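# Place the cup carrier upright inside the paper bag

## Task

Set the cup carrier inside the paper bag so it rests flat and upright on the bag's floor. The bag must end up standing on the table, open, with its rim raised along its whole edge. Everything must stay that way with no support from the robot, so release the carrier and pull both grippers away at the end.

## Robot and tools

Robot and frame. There are two arms, left_arm and right_arm, each ending in a two-finger gripper. All poses use one scene frame. Its origin sits on the table surface midway between the arms. +x points away from the robot over the table, +z points up, and left_arm is mounted on the +y side. The arm names do not tell you which side of an image an arm appears on. A gripper's fingers extend along its own +z axis and close along its own y axis. end_effector_position is the point between the finger pads, roughly 1 cm short of the fingertips. Joint ranges in rad, base to gripper: waist -2.618 to 3.054, shoulder 0.000 to 3.142, elbow 0.000 to 3.142, wrist pitch -1.571 to 1.571, wrist yaw -1.571 to 1.571, wrist roll -2.094 to 2.094.

The 16-number row. Every command that moves an arm takes rows of 16 plain numbers, covering both arms even if only one moves. The first 8 are left_arm: x, y, z, qw, qx, qy, qz, opening. The last 8 are right_arm in the same order. x, y, z is an absolute target for end_effector_position in metres, and qw, qx, qy, qz is an absolute target orientation (w first), both in the scene frame; these are poses, not offsets. Opening runs from -1 (closed) to +1 (fully open, 0.094 m). To keep an arm still or keep its orientation, repeat the same full pose and intended opening in every row and call, taken from the last result before it was meant to stay, not a drifted later reading. A target more than 0.6 m from that arm's last reported position, measured along any axis of its gripper, makes the call refused and nothing is sent.

execute_actions. Argument actions is a list holding zero or one item; optional pictures (boolean) turns camera images on or off. An empty list only returns the current state. An action {"rows": [...], "steps": n} holds 1 to 15 rows and n up to 15 steps of 1/30 s each (15 if omitted); one row is used per step and the last row repeats to fill. A wait {"steps": n} with n up to 300 sends nothing and returns once n steps have elapsed since the previous result, reply time included.

move. target is one 16-number row as above (absolute poses). speed is the path's top speed in m/s, 0.002 to 0.5, default 0.25; turning is capped at twice that value in rad/s. Each gripper follows a straight line toward its pose, turning the shorter way; both paths finish together, lasting 0.5 to 10 s, and are cut off at 10 s if longer. The opening is applied at the start. Paths ignore obstacles and the other arm, and grippers may lag, wander, or overshoot the speed, most when an arm is close to straight. Faster moves and targets set deeper past a contact hit and press harder. The result adds a move: line giving how it ended (done, off_target, moving, held, fault) and which limits applied (paced means the sent pose was clipped; held means a check blocked steps, after which the arm can jump fast), plus each gripper's distance from its pose.

wait. seconds from 0 to 10; nothing new is sent.

zoom_image. camera is one of cam_head_left, cam_head_right, cam_high, cam_low, cam_left_wrist, cam_right_wrist (all 672x504); region is [x0, y0, x1, y1] in pixels of that camera's latest image, top-left origin, no larger than 504 by 504.

finished_scene. scene is the number of the scene being ended. It is final and reports whether the goal was met, so call it only after the carrier is settled, released and the grippers are clear.

How motion behaves. Each control step, the commanded pose is clipped to within 70 mm and 16 degrees of the measured pose, and damped inverse kinematics then drives the joints, favouring position over orientation. After an action ends, an arm only continues to its last clipped pose, so long reaches need follow-up commands; read the pose in the result. Arms often stop a centimetre or more off target, usually low. The simulation keeps running while you think and write.

Reading results. The state line, left_arm: ... | right_arm: ..., gives each gripper's position and quaternion; at long reach the printed position may be off. grip_measured is the measured finger opening on the command scale, and the final value in Joint positions is the opening in metres; each gripper reads up to about 1 mm off. HELD flags steps where your row was partly or wholly not sent; a pose unreachable line names an arm whose command the clearance check altered or blocked. A Hand target line shows where the controller is currently driving each gripper. Joint torques are noisy, offset, and nonzero even in free air. FAULT lines mean an arm stopped; MOTOR HOT appears from 75 °C, at 90 °C that arm halts for 10 s, and at 100 °C it goes limp and drops.

Gripping. To hold something, command an opening below grip_measured: about 0.03 lower grips firmly, a smaller gap grips lightly. Pad force tops out near 50 to 62 N, less on thin parts under about 2 mm.

Avoid. Never let rigid objects leave the table. Do not drop, slam or shove things, and keep the arms from striking or pressing on each other. Brief tugs on held parts or pushes on loose objects can happen, so grip securely and recheck the bag and carrier before finishing. Holding loads for long heats motors.

Each tool is called after "Call:" by a JSON object that holds its "api" and its "payload".

## Session

Call:
{"api": "execute_actions", "payload": {"actions": []}}

Scene clock: 0.00 s of 5400.00 s.
left_arm: end_effector_position=(+0.4394, +0.3905, +0.3645) grip_measured=+1.000 end_effector_quat_wxyz=(+0.421, +0.502, +0.518, +0.550) | right_arm: end_effector_position=(+0.1225, -0.4857, +0.1466) grip_measured=+1.000 end_effector_quat_wxyz=(+0.024, -0.152, +0.972, -0.179)
Joint positions: left_arm=[0.246 1.137 0.961 0.135 0.044 1.688 0.094] | right_arm=[-1.354  1.08   0.949 -1.078  0.019 -1.542  0.094]
Joint velocities: left_arm=[-0.002  0.007  0.002 -0.022  0.051 -0.037  0.   ] | right_arm=[ 0.002  0.012  0.007  0.007 -0.022  0.022  0.   ]
Joint torques (N m, as the arm reports them, + toward a larger angle): no reading
Motor temperatures (°C, as the motors report them): left_arm=[25 28 24 29 27 27] | right_arm=[27 24 27 26 26 26]
Hand target (left_arm): +0.437, +0.390, +0.375; +0.428, +0.494, +0.512, +0.556
Hand target (right_arm): +0.124, -0.486, +0.151; +0.028, -0.151, +0.971, -0.185

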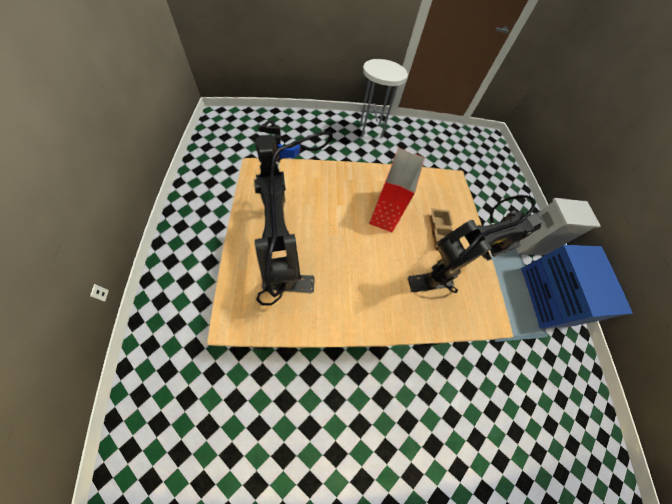

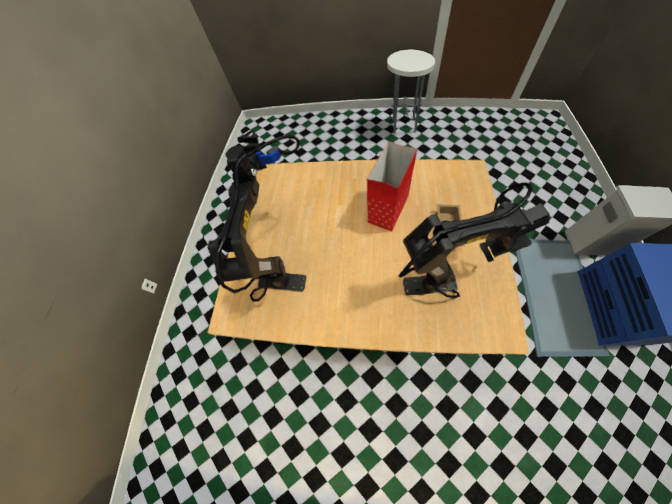

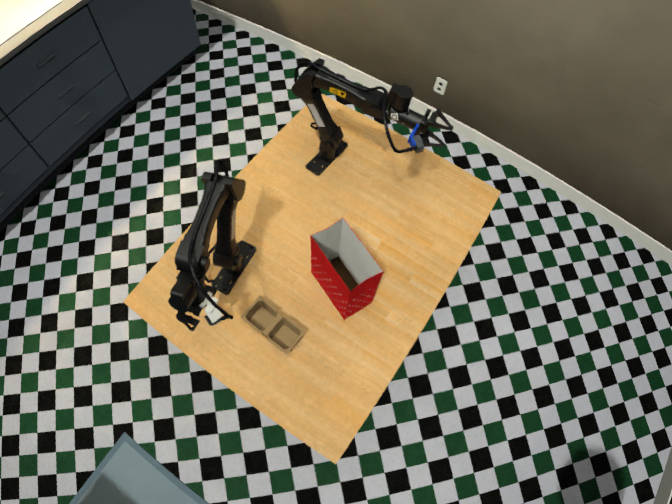

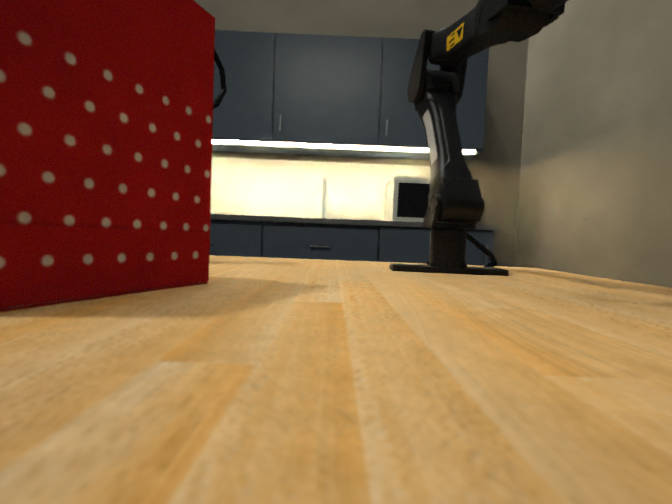

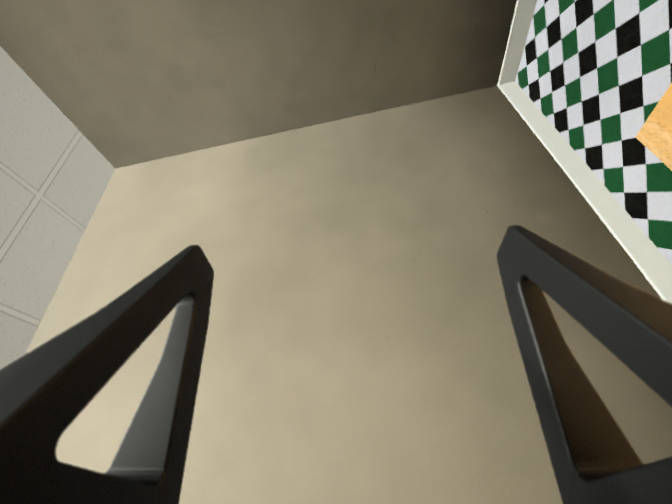

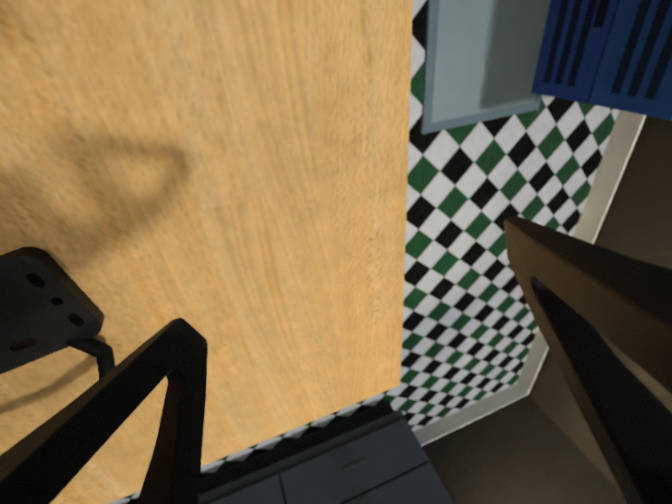

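Call:
{"api": "move", "payload": {"target": [0.437,0.39,0.375,0.428,0.494,0.512,0.556,1,0.27,-0.39,0.12,0.10,-0.637,0.759,0.084,0.6], "speed": 0.3}}

Call:
{"api": "zoom_image", "payload": {"camera": "cam_high", "region": [220, 200, 420, 370]}}

Scene clock: 7.80 s of 5400.00 s.
left_arm: end_effector_position=(+0.4394, +0.3905, +0.3645) grip_measured=+1.000 end_effector_quat_wxyz=(+0.421, +0.502, +0.518, +0.550) | right_arm: end_effector_position=(+0.2626, -0.3924, +0.1171) grip_measured=+0.601 end_effector_quat_wxyz=(+0.085, -0.628, +0.769, +0.083)
Joint positions: left_arm=[0.246 1.137 0.961 0.135 0.044 1.688 0.094] | right_arm=[-0.806  1.607  1.277 -1.371 -0.201 -2.063  0.075]
Joint velocities: left_arm=[-0.002  0.012  0.012 -0.022  0.007  0.022  0.   ] | right_arm=[ 0.002  0.017 -0.007 -0.022 -0.037 -0.037  0.   ]
Joint torques (N m, as the arm reports them, + toward a larger angle): left_arm=[-0.11 -3.7   7.76  2.04  0.02 -0.06] | right_arm=[ 0.92 -5.57  9.28 -0.32 -0.36 -0.09]
Motor temperatures (°C, as the motors report them): left_arm=[25 28 25 32 27 27] | right_arm=[27 25 28 26 26 26]
Hand target (left_arm): +0.437, +0.390, +0.375; +0.428, +0.494, +0.513, +0.556
Hand target (right_arm): +0.267, -0.388, +0.122; +0.094, -0.633, +0.763, +0.089
Off the commanded pose (left_arm): 0.011 m, 2 deg.
Off the commanded pose (right_arm): 0.008 m, 2 deg.
After step 90, 2.23 s passed at rest.
move: off_target (left_arm)

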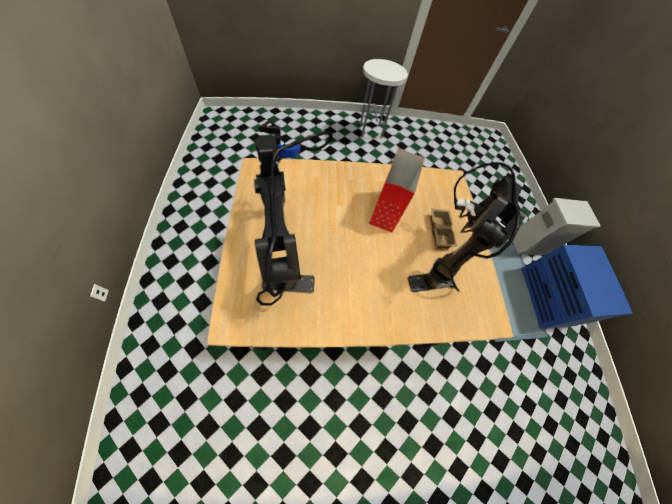

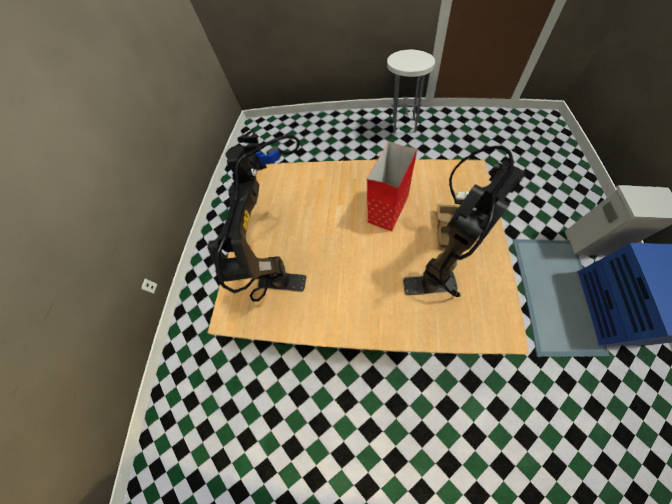

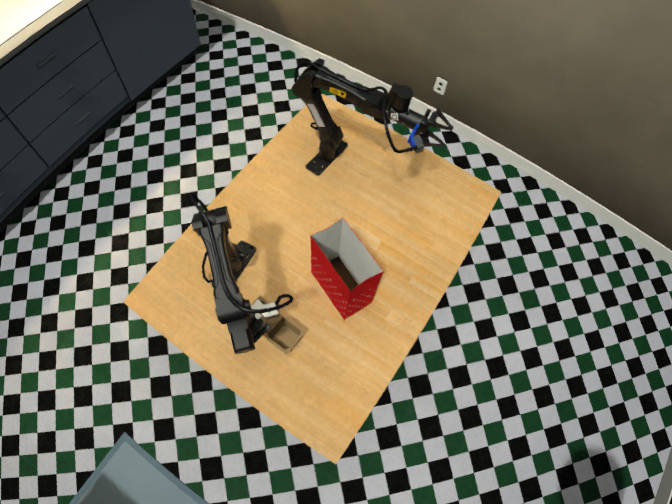

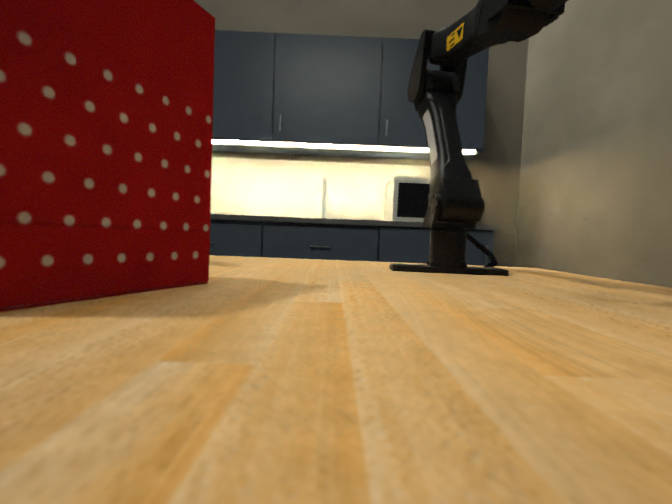

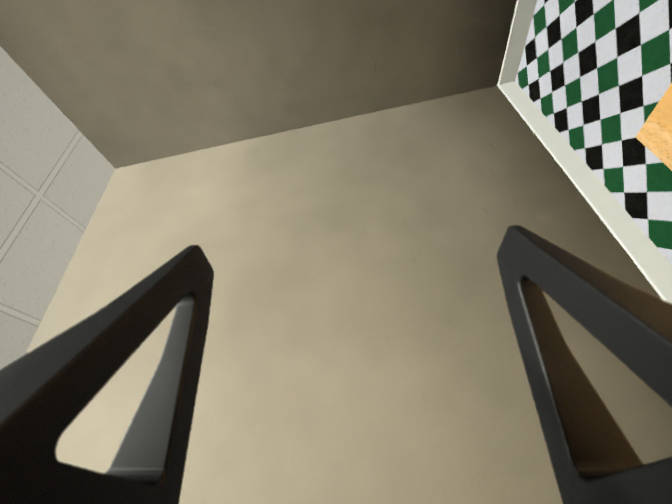

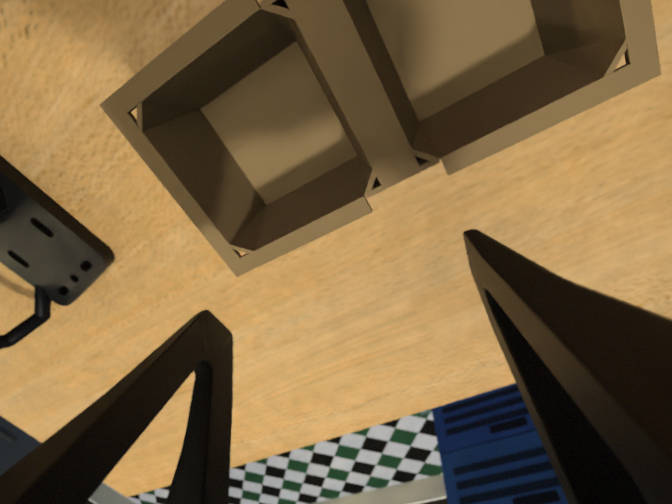

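Region (220, 200, 420, 370) of cam_high's 672x504 image, scaled by 2.520, with more detail than that image has; it fills the top 428 rows of this view, and the rest is white.

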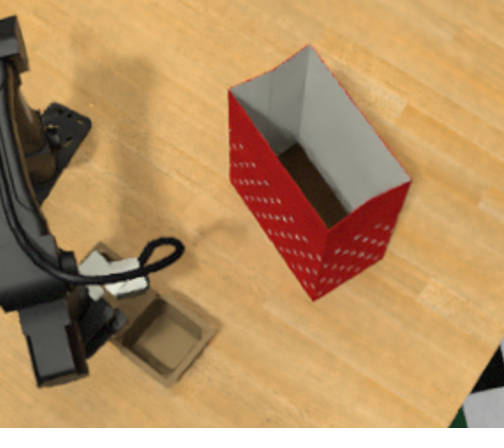

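Call:
{"api": "move", "payload": {"target": [0.437,0.39,0.375,0.428,0.494,0.512,0.556,1,0.303,-0.352,0.078,0.075,-0.691,0.715,0.073,0.6]}}

Scene clock: 11.97 s of 5400.00 s.
left_arm: end_effector_position=(+0.4394, +0.3905, +0.3645) grip_measured=+1.000 end_effector_quat_wxyz=(+0.421, +0.502, +0.518, +0.550) | right_arm: end_effector_position=(+0.3016, -0.3540, +0.0826) grip_measured=+0.601 end_effector_quat_wxyz=(+0.074, -0.692, +0.715, +0.069)
Joint positions: left_arm=[0.246 1.137 0.961 0.135 0.044 1.688 0.094] | right_arm=[-0.589  1.657  1.199 -1.195 -0.186 -2.008  0.075]
Joint velocities: left_arm=[ 0.002 -0.002 -0.002  0.022 -0.007  0.007  0.   ] | right_arm=[ 0.012  0.012 -0.007  0.007 -0.125  0.007 -0.001]
Joint torques (N m, as the arm reports them, + toward a larger angle): left_arm=[-0.05 -3.86  7.69  2.04  0.01 -0.11] | right_arm=[ 0.57 -6.2   5.6   0.07 -0.15  0.05]
Motor temperatures (°C, as the motors report them): left_arm=[25 28 25 32 27 27] | right_arm=[27 25 28 26 26 26]
Hand target (left_arm): +0.437, +0.390, +0.375; +0.428, +0.494, +0.513, +0.556
Hand target (right_arm): +0.301, -0.352, +0.078; -0.073, +0.691, -0.715, -0.074
Off the commanded pose (left_arm): 0.011 m, 2 deg.
Off the commanded pose (right_arm): 0.005 m, 0 deg.
After step 90, 0.20 s passed at rest.
move: off_target (left_arm)

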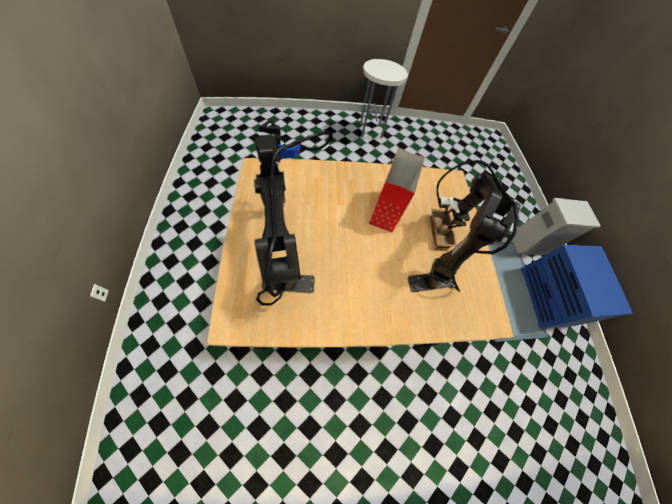

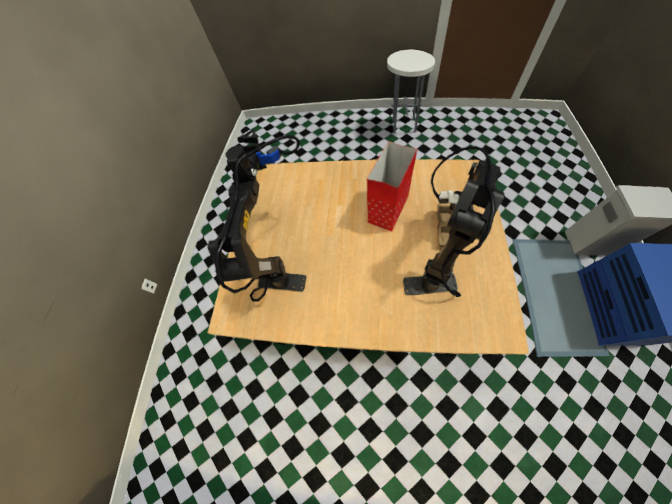

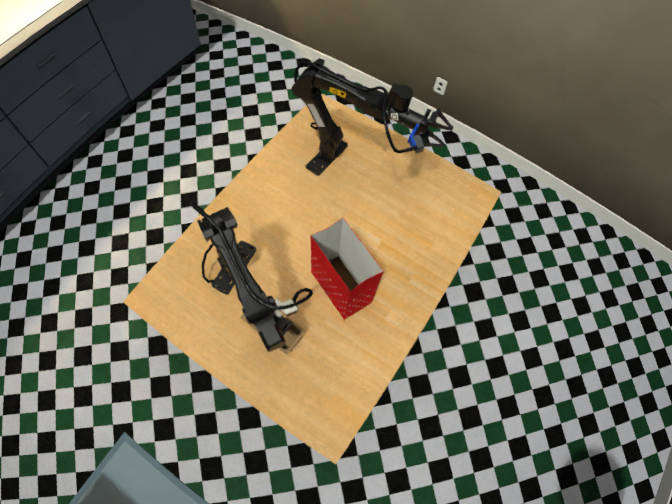

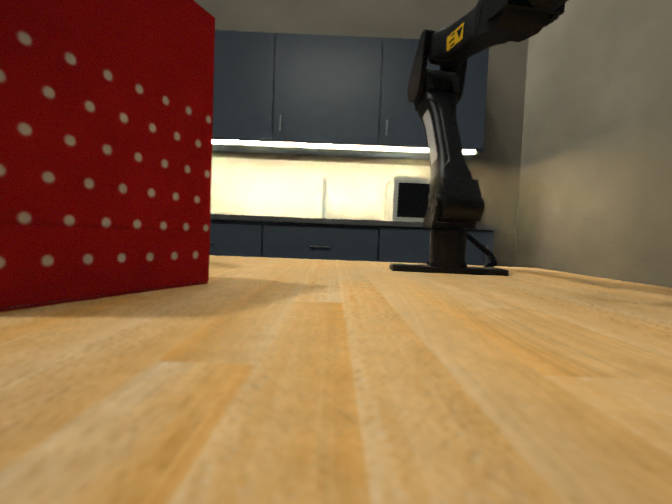

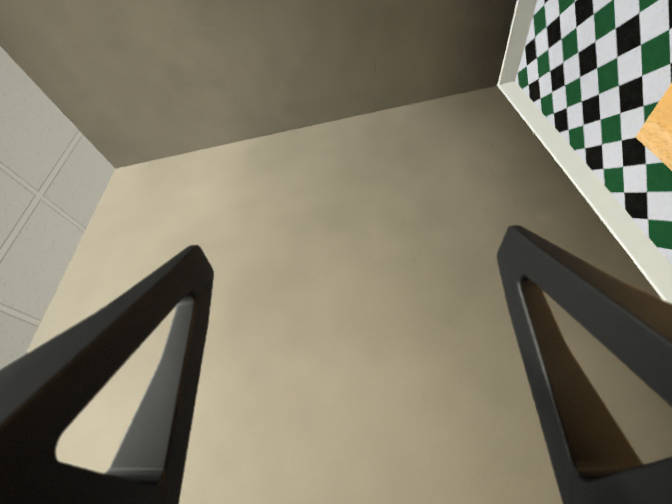

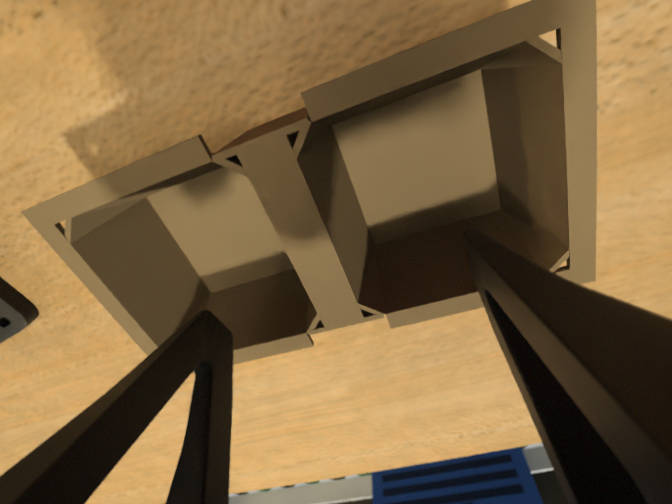

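Call:
{"api": "move", "payload": {"target": [0.437,0.39,0.375,0.428,0.494,0.512,0.556,1,0.294,-0.352,0.026,0.075,-0.691,0.715,0.073,0.4], "speed": 0.1}}

Call:
{"api": "execute_actions", "payload": {"actions": [{"rows":[[0.437,0.39,0.375,0.428,0.494,0.512,0.556,1,0.294,-0.352,0.026,0.075,-0.691,0.715,0.073,-0.5]]}]}}

Scene clock: 16.07 s of 5400.00 s.
left_arm: end_effector_position=(+0.4394, +0.3905, +0.3645) grip_measured=+1.000 end_effector_quat_wxyz=(+0.421, +0.502, +0.518, +0.550) | right_arm: end_effector_position=(+0.2953, -0.3510, +0.0310) grip_measured=+0.402 end_effector_quat_wxyz=(+0.074, -0.693, +0.714, +0.068)
Joint positions: left_arm=[0.246 1.137 0.961 0.135 0.044 1.688 0.094] | right_arm=[-0.589  1.693  1.023 -0.981 -0.185 -2.01   0.066]
Joint velocities: left_arm=[ 0.012 -0.002  0.002 -0.081 -0.022 -0.037  0.   ] | right_arm=[ 0.007  0.007 -0.002 -0.051  0.007 -0.037  0.   ]
Joint torques (N m, as the arm reports them, + toward a larger angle): left_arm=[-0.06 -3.77  7.64  2.06  0.03 -0.08] | right_arm=[-0.78 -6.22  5.21  0.11 -0.17 -0.07]
Motor temperatures (°C, as the motors report them): left_arm=[25 28 26 33 27 27] | right_arm=[27 25 28 26 26 26]
Hand target (left_arm): +0.437, +0.390, +0.375; +0.428, +0.494, +0.512, +0.556
Hand target (right_arm): +0.293, -0.351, +0.026; -0.075, +0.691, -0.715, -0.073
Off the commanded pose (left_arm): 0.011 m, 2 deg.
Off the commanded pose (right_arm): 0.005 m, 1 deg.
move: off_target (left_arm)

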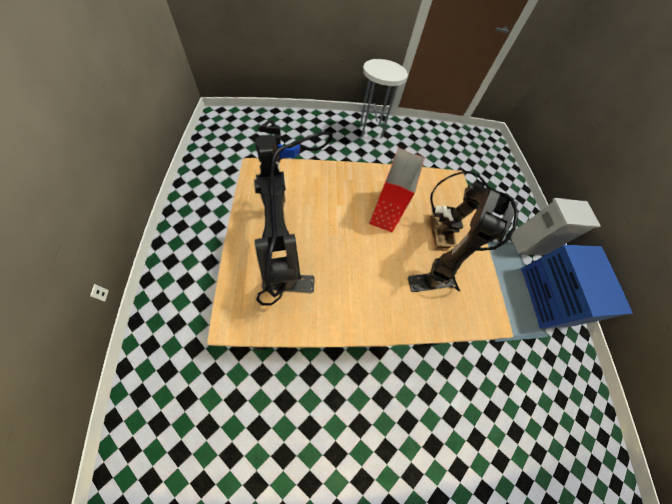

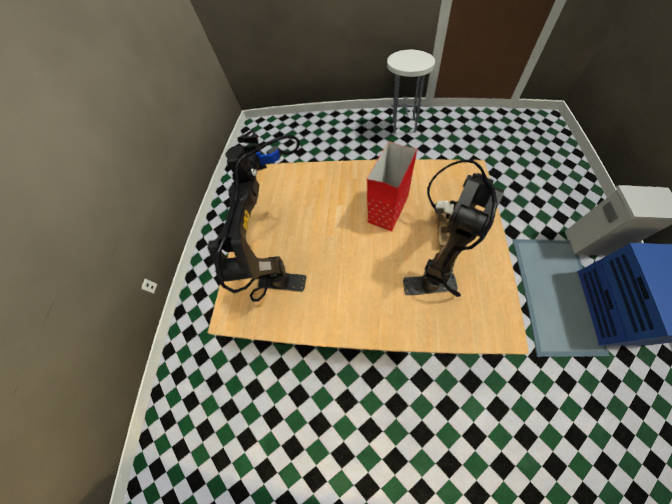

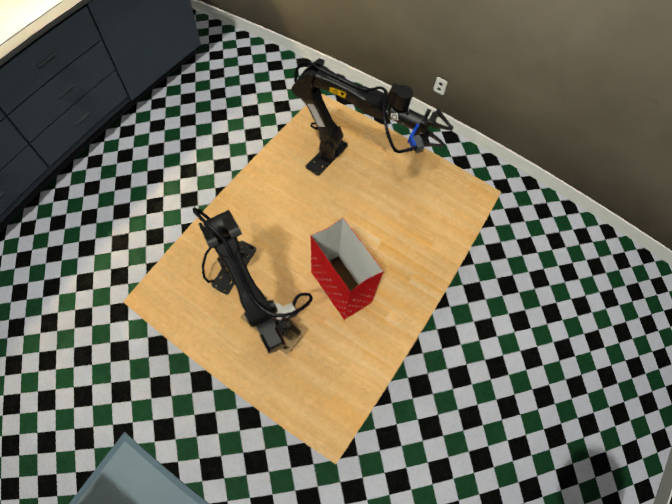

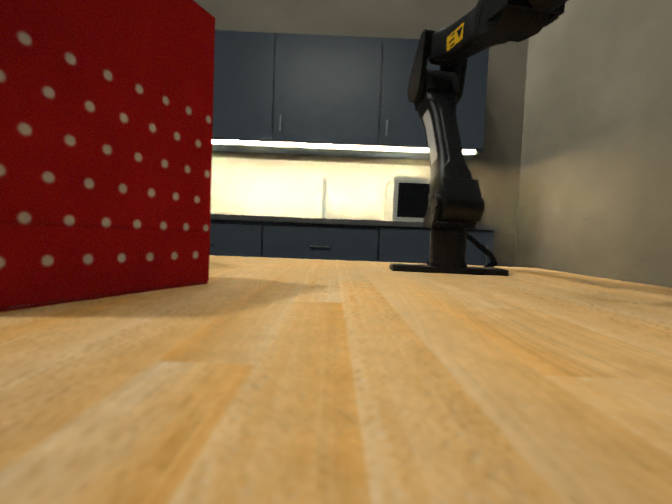

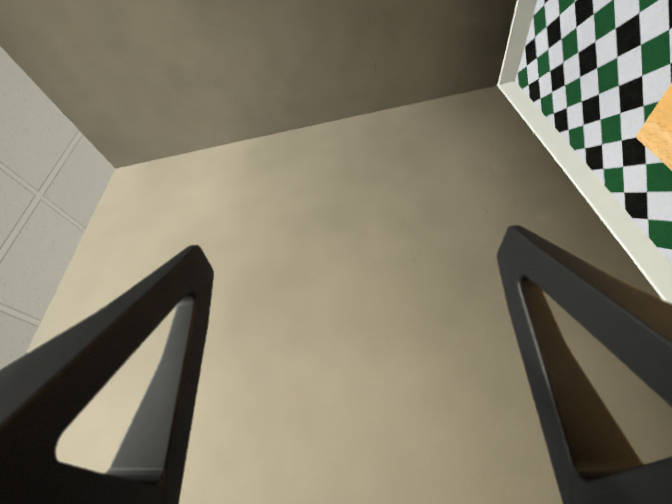

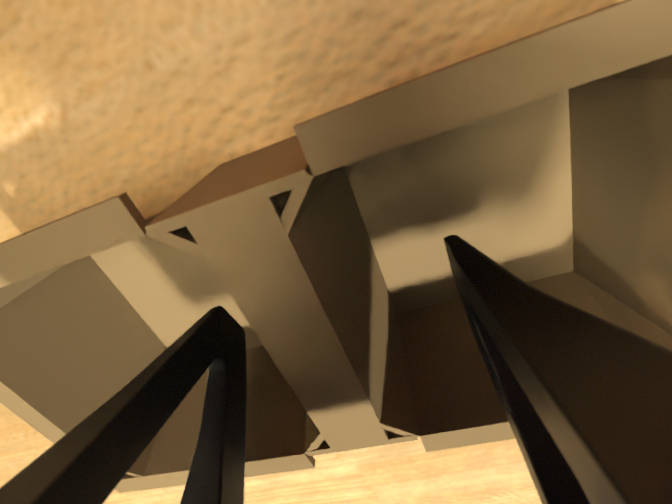

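Scene clock: 16.57 s of 5400.00 s.
left_arm: end_effector_position=(+0.4394, +0.3905, +0.3645) grip_measured=+1.000 end_effector_quat_wxyz=(+0.421, +0.502, +0.518, +0.550) | right_arm: end_effector_position=(+0.2961, -0.3516, +0.0309) grip_measured=-0.485 end_effector_quat_wxyz=(+0.074, -0.693, +0.714, +0.066)
Joint positions: left_arm=[0.246 1.137 0.961 0.135 0.044 1.688 0.094] | right_arm=[-0.589  1.693  1.023 -0.977 -0.184 -2.011  0.024]
Joint velocities: left_arm=[-0.002  0.002 -0.002  0.007  0.037 -0.037  0.   ] | right_arm=[ 0.002 -0.002  0.002  0.066  0.007 -0.095  0.   ]
Joint torques (N m, as the arm reports them, + toward a larger angle): left_arm=[-0.02 -3.76  7.73  2.05  0.04 -0.07] | right_arm=[-0.77 -5.81  5.57  0.08 -0.17 -0.05]
Motor temperatures (°C, as the motors report them): left_arm=[25 28 26 33 27 27] | right_arm=[27 25 28 26 26 26]
Hand target (left_arm): +0.437, +0.390, +0.375; +0.428, +0.494, +0.512, +0.556
Hand target (right_arm): +0.294, -0.352, +0.026; -0.075, +0.691, -0.715, -0.073
Off the commanded pose (left_arm): 0.011 m, 2 deg.
Off the commanded pose (right_arm): 0.005 m, 1 deg.
Steps of this call (steps 1 to 15: all 15 steps of this action). Readings (end_effector_position):
1: left_arm (+0.4394, +0.3905, +0.3645) | right_arm (+0.2954, -0.3511, +0.0310)
2: left_arm (+0.4394, +0.3905, +0.3645) | right_arm (+0.2955, -0.3511, +0.0310)
4: left_arm (+0.4394, +0.3905, +0.3645) | right_arm (+0.2959, -0.3514, +0.0310)
8: left_arm (+0.4394, +0.3905, +0.3645) | right_arm (+0.2961, -0.3516, +0.0309)
15: the state above

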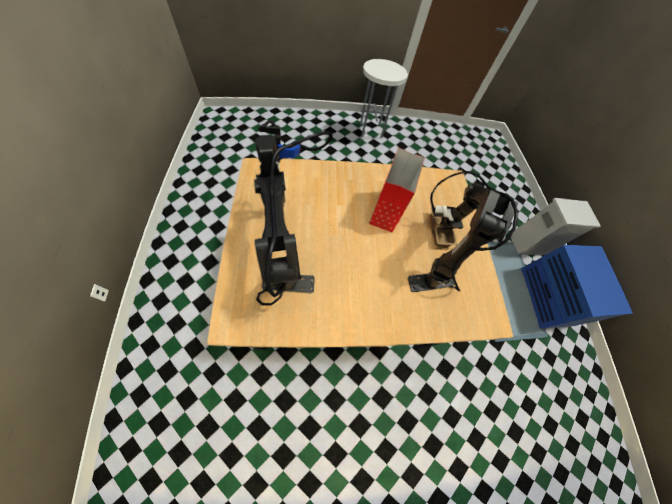

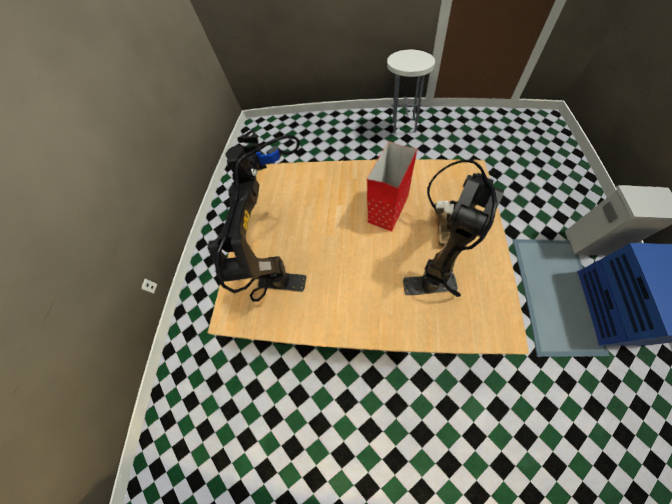

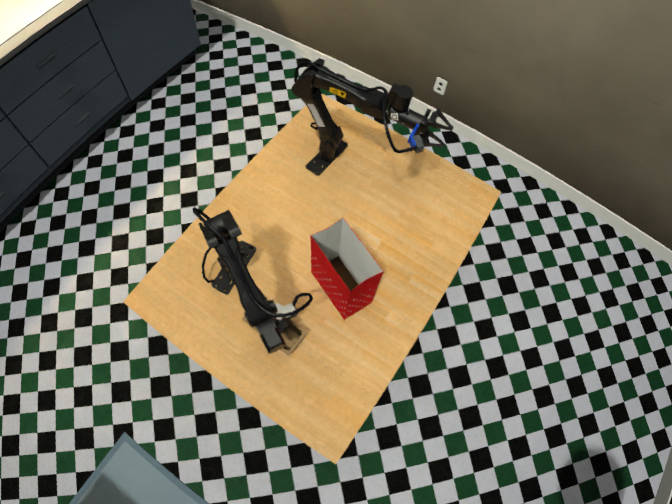

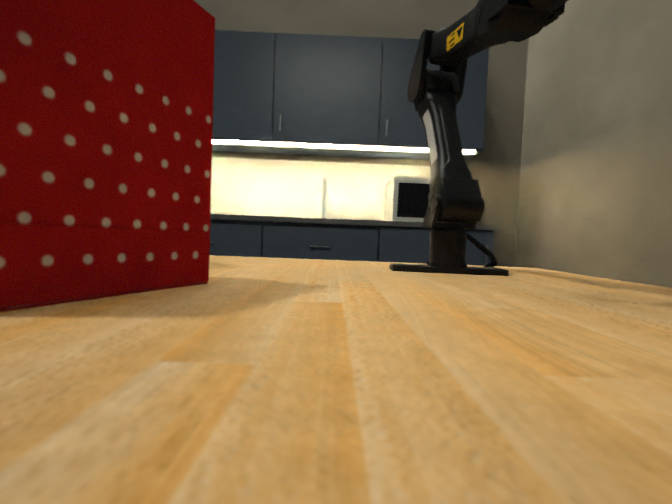

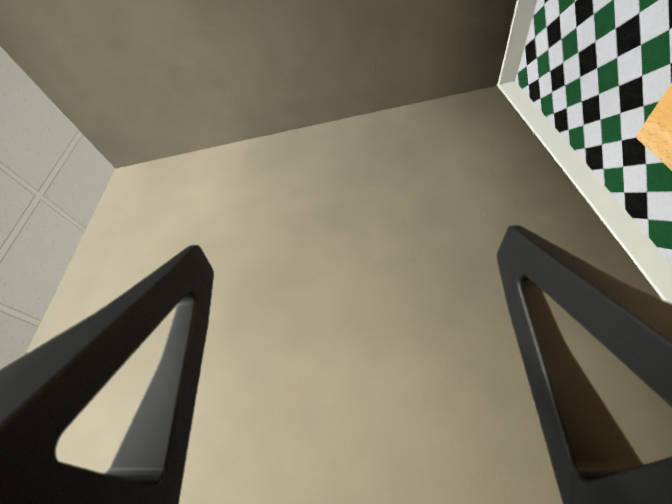

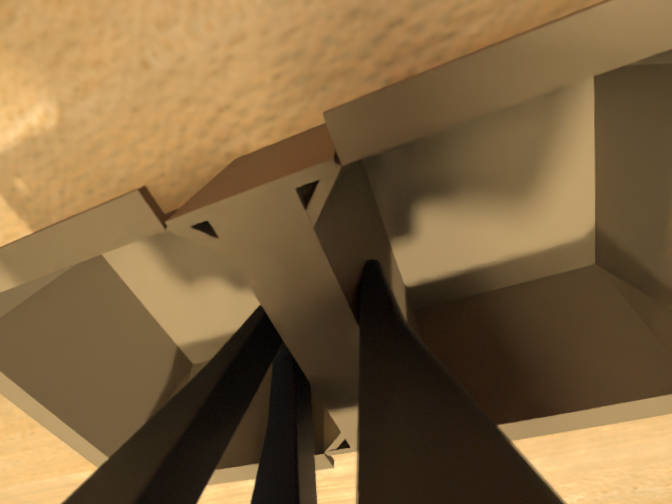

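Call:
{"api": "move", "payload": {"target": [0.437,0.39,0.375,0.428,0.494,0.512,0.556,1,0.31,-0.36,0.43,0.305,-0.534,0.745,-0.256,-0.525]}}

Call:
{"api": "move", "payload": {"target": [0.437,0.39,0.375,0.428,0.494,0.512,0.556,1,0.405,-0.14,0.42,0.366,-0.56,0.738,-0.081,-0.525], "speed": 0.2}}

Scene clock: 27.20 s of 5400.00 s.
left_arm: end_effector_position=(+0.4394, +0.3905, +0.3645) grip_measured=+1.000 end_effector_quat_wxyz=(+0.421, +0.502, +0.518, +0.550) | right_arm: end_effector_position=(+0.3157, -0.3634, +0.4266) grip_measured=-0.499 end_effector_quat_wxyz=(+0.309, -0.539, +0.734, -0.273)
Joint positions: left_arm=[0.246 1.137 0.961 0.135 0.044 1.689 0.094] | right_arm=[-0.699  1.414  2.189 -1.556 -0.356 -1.691  0.024]
Joint velocities: left_arm=[-0.002 -0.007 -0.012  0.037 -0.066 -0.051  0.   ] | right_arm=[-0.012  0.007  0.012 -0.051 -0.037  0.007 -0.001]
Joint torques (N m, as the arm reports them, + toward a larger angle): left_arm=[-0.16 -3.73  7.68  2.03  0.02 -0.05] | right_arm=[-0.97 -1.63  7.01  1.45 -0.37  0.11]
Motor temperatures (°C, as the motors report them): left_arm=[25 28 26 34 27 27] | right_arm=[27 25 28 26 26 26]
Hand target (left_arm): +0.437, +0.390, +0.375; +0.428, +0.494, +0.512, +0.556
Hand target (right_arm): +0.316, -0.364, +0.429; +0.317, -0.533, +0.737, -0.268
Off the commanded pose (left_arm): 0.011 m, 2 deg.
Off the commanded pose (right_arm): 0.008 m, 2 deg.
joint sent to its limit (right arm) — the command would take joint 4 (wrist pitch) past its lower limit, so that joint was sent only as far as its limit.
After step 150, 3.27 s passed at rest.
move: off_target (left_arm)

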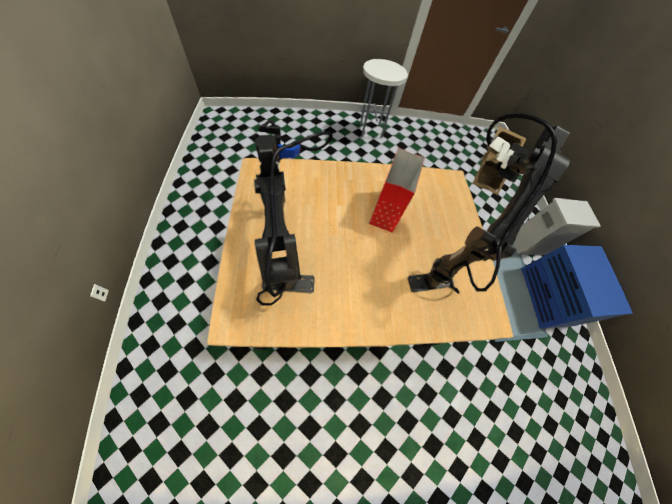

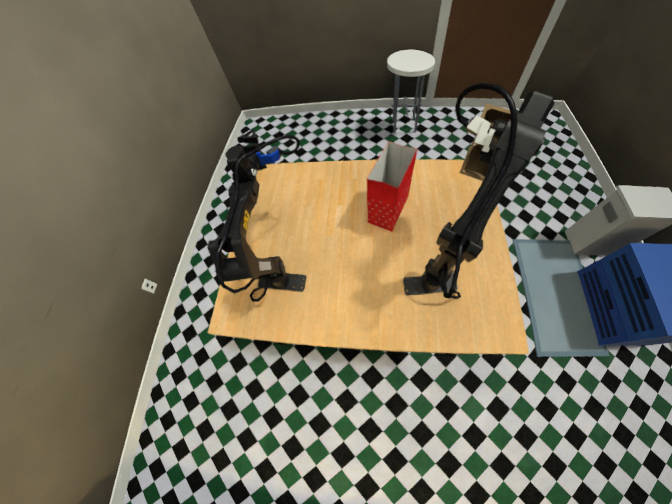

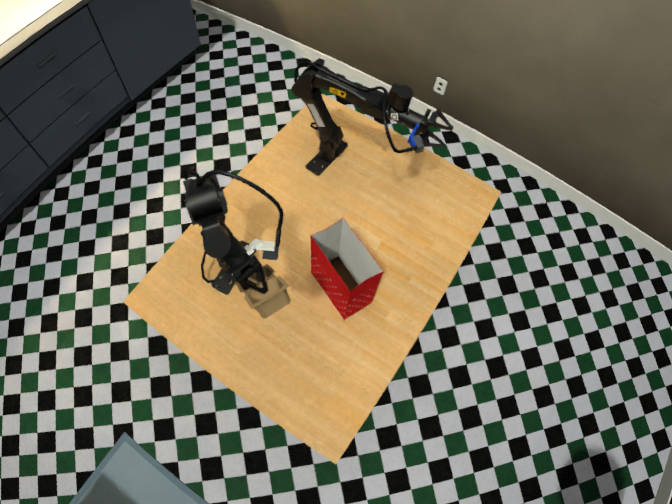

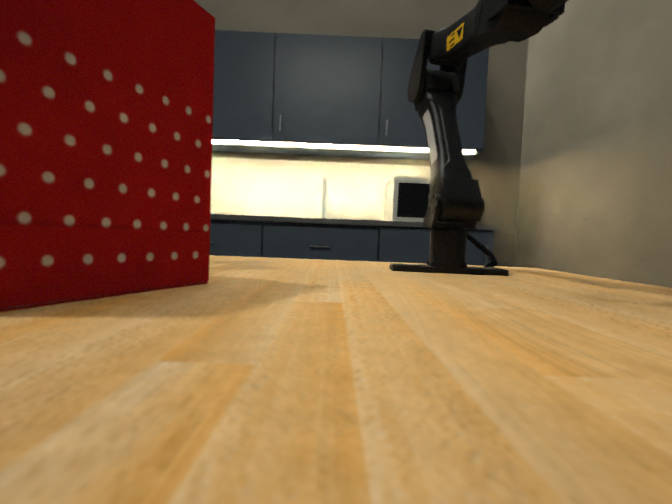

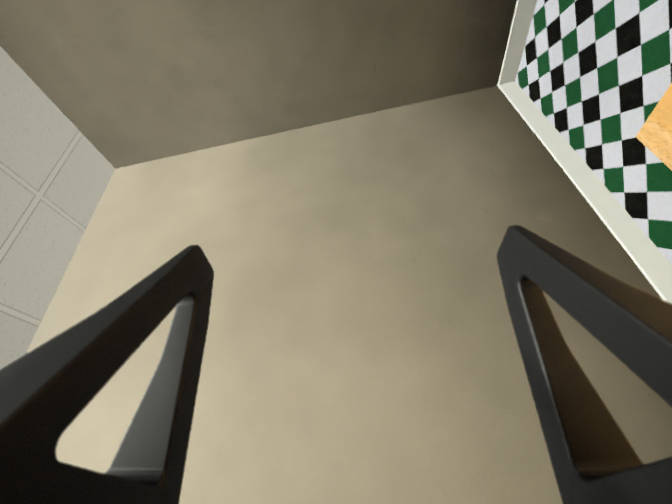

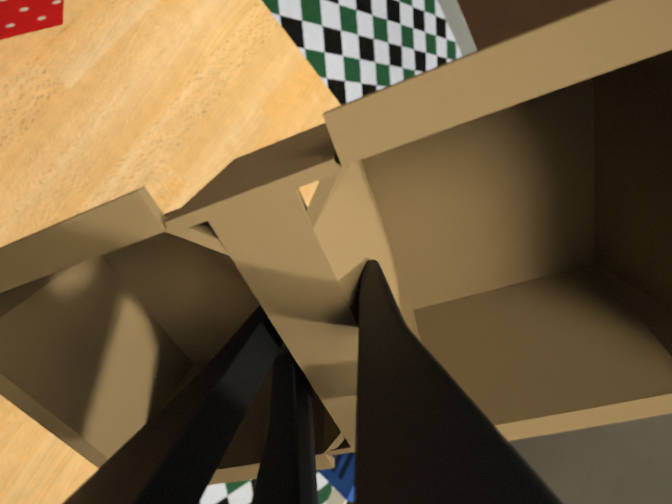

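Scene clock: 29.27 s of 5400.00 s.
left_arm: end_effector_position=(+0.4394, +0.3905, +0.3645) grip_measured=+1.000 end_effector_quat_wxyz=(+0.421, +0.502, +0.518, +0.550) | right_arm: end_effector_position=(+0.4119, -0.1408, +0.4028) grip_measured=-0.499 end_effector_quat_wxyz=(+0.353, -0.561, +0.744, -0.091)
Joint positions: left_arm=[0.246 1.137 0.961 0.135 0.044 1.689 0.094] | right_arm=[ 0.165  1.788  2.524 -1.563 -0.07  -0.974  0.024]
Joint velocities: left_arm=[ 0.007 -0.002 -0.007  0.066 -0.095 -0.081  0.   ] | right_arm=[-0.017  0.007 -0.012 -0.007 -0.007  0.022  0.   ]
Joint torques (N m, as the arm reports them, + toward a larger angle): left_arm=[-0.05 -3.83  7.67  2.04  0.04 -0.06] | right_arm=[ 0.96 -8.86  7.44  1.47 -0.16  0.08]
Motor temperatures (°C, as the motors report them): left_arm=[25 28 26 35 27 27] | right_arm=[27 25 28 27 26 26]
Hand target (left_arm): +0.437, +0.390, +0.375; +0.428, +0.494, +0.513, +0.556
Hand target (right_arm): +0.402, -0.137, +0.418; +0.375, -0.559, +0.735, -0.088
Off the commanded pose (left_arm): 0.011 m, 2 deg.
Off the commanded pose (right_arm): 0.019 m, 2 deg.
joint sent to its limit (right arm) — the command would take joint 4 (wrist pitch) past its lower limit, so that joint was sent only as far as its limit.
move: off_target (left_arm, right_arm)

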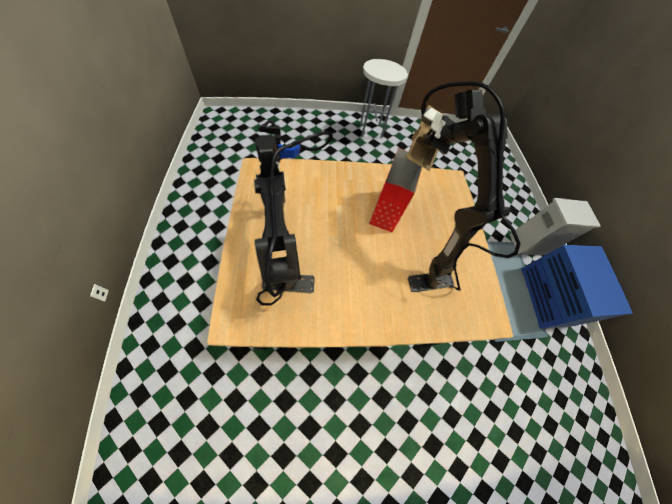

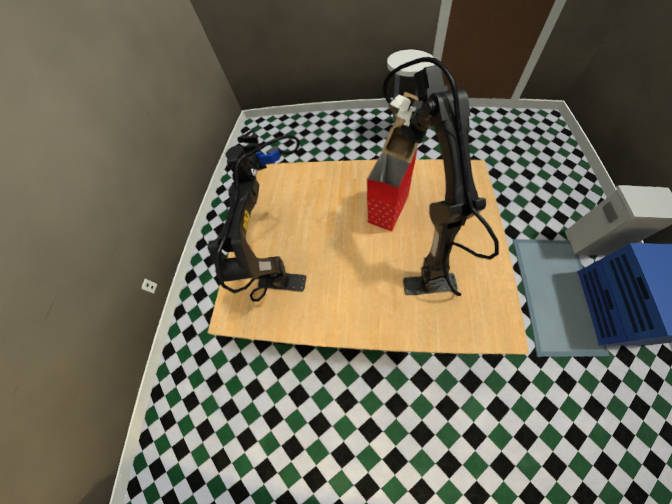

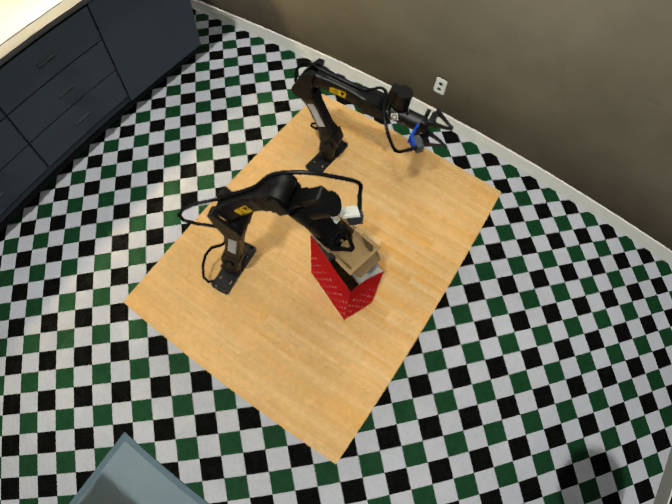

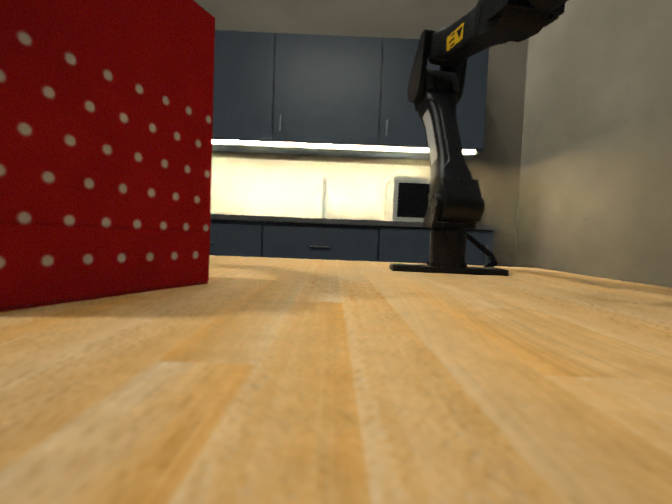

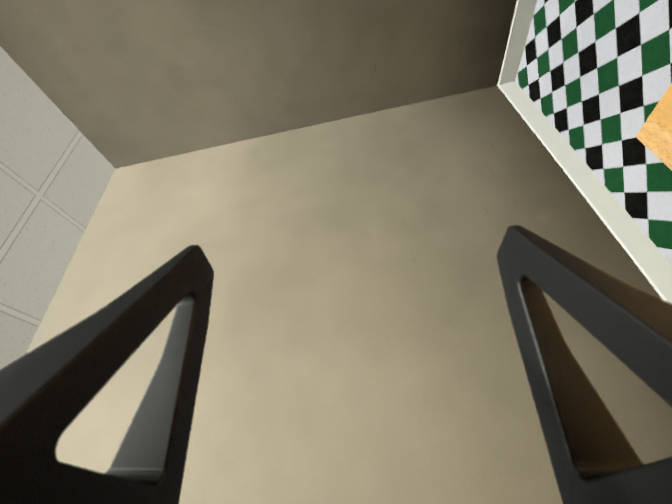

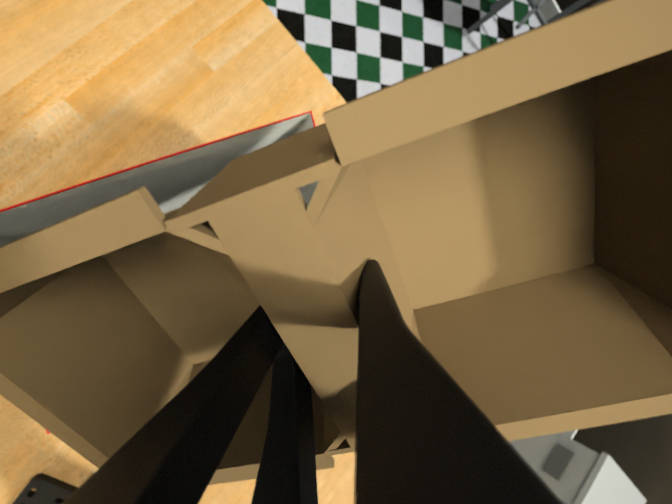

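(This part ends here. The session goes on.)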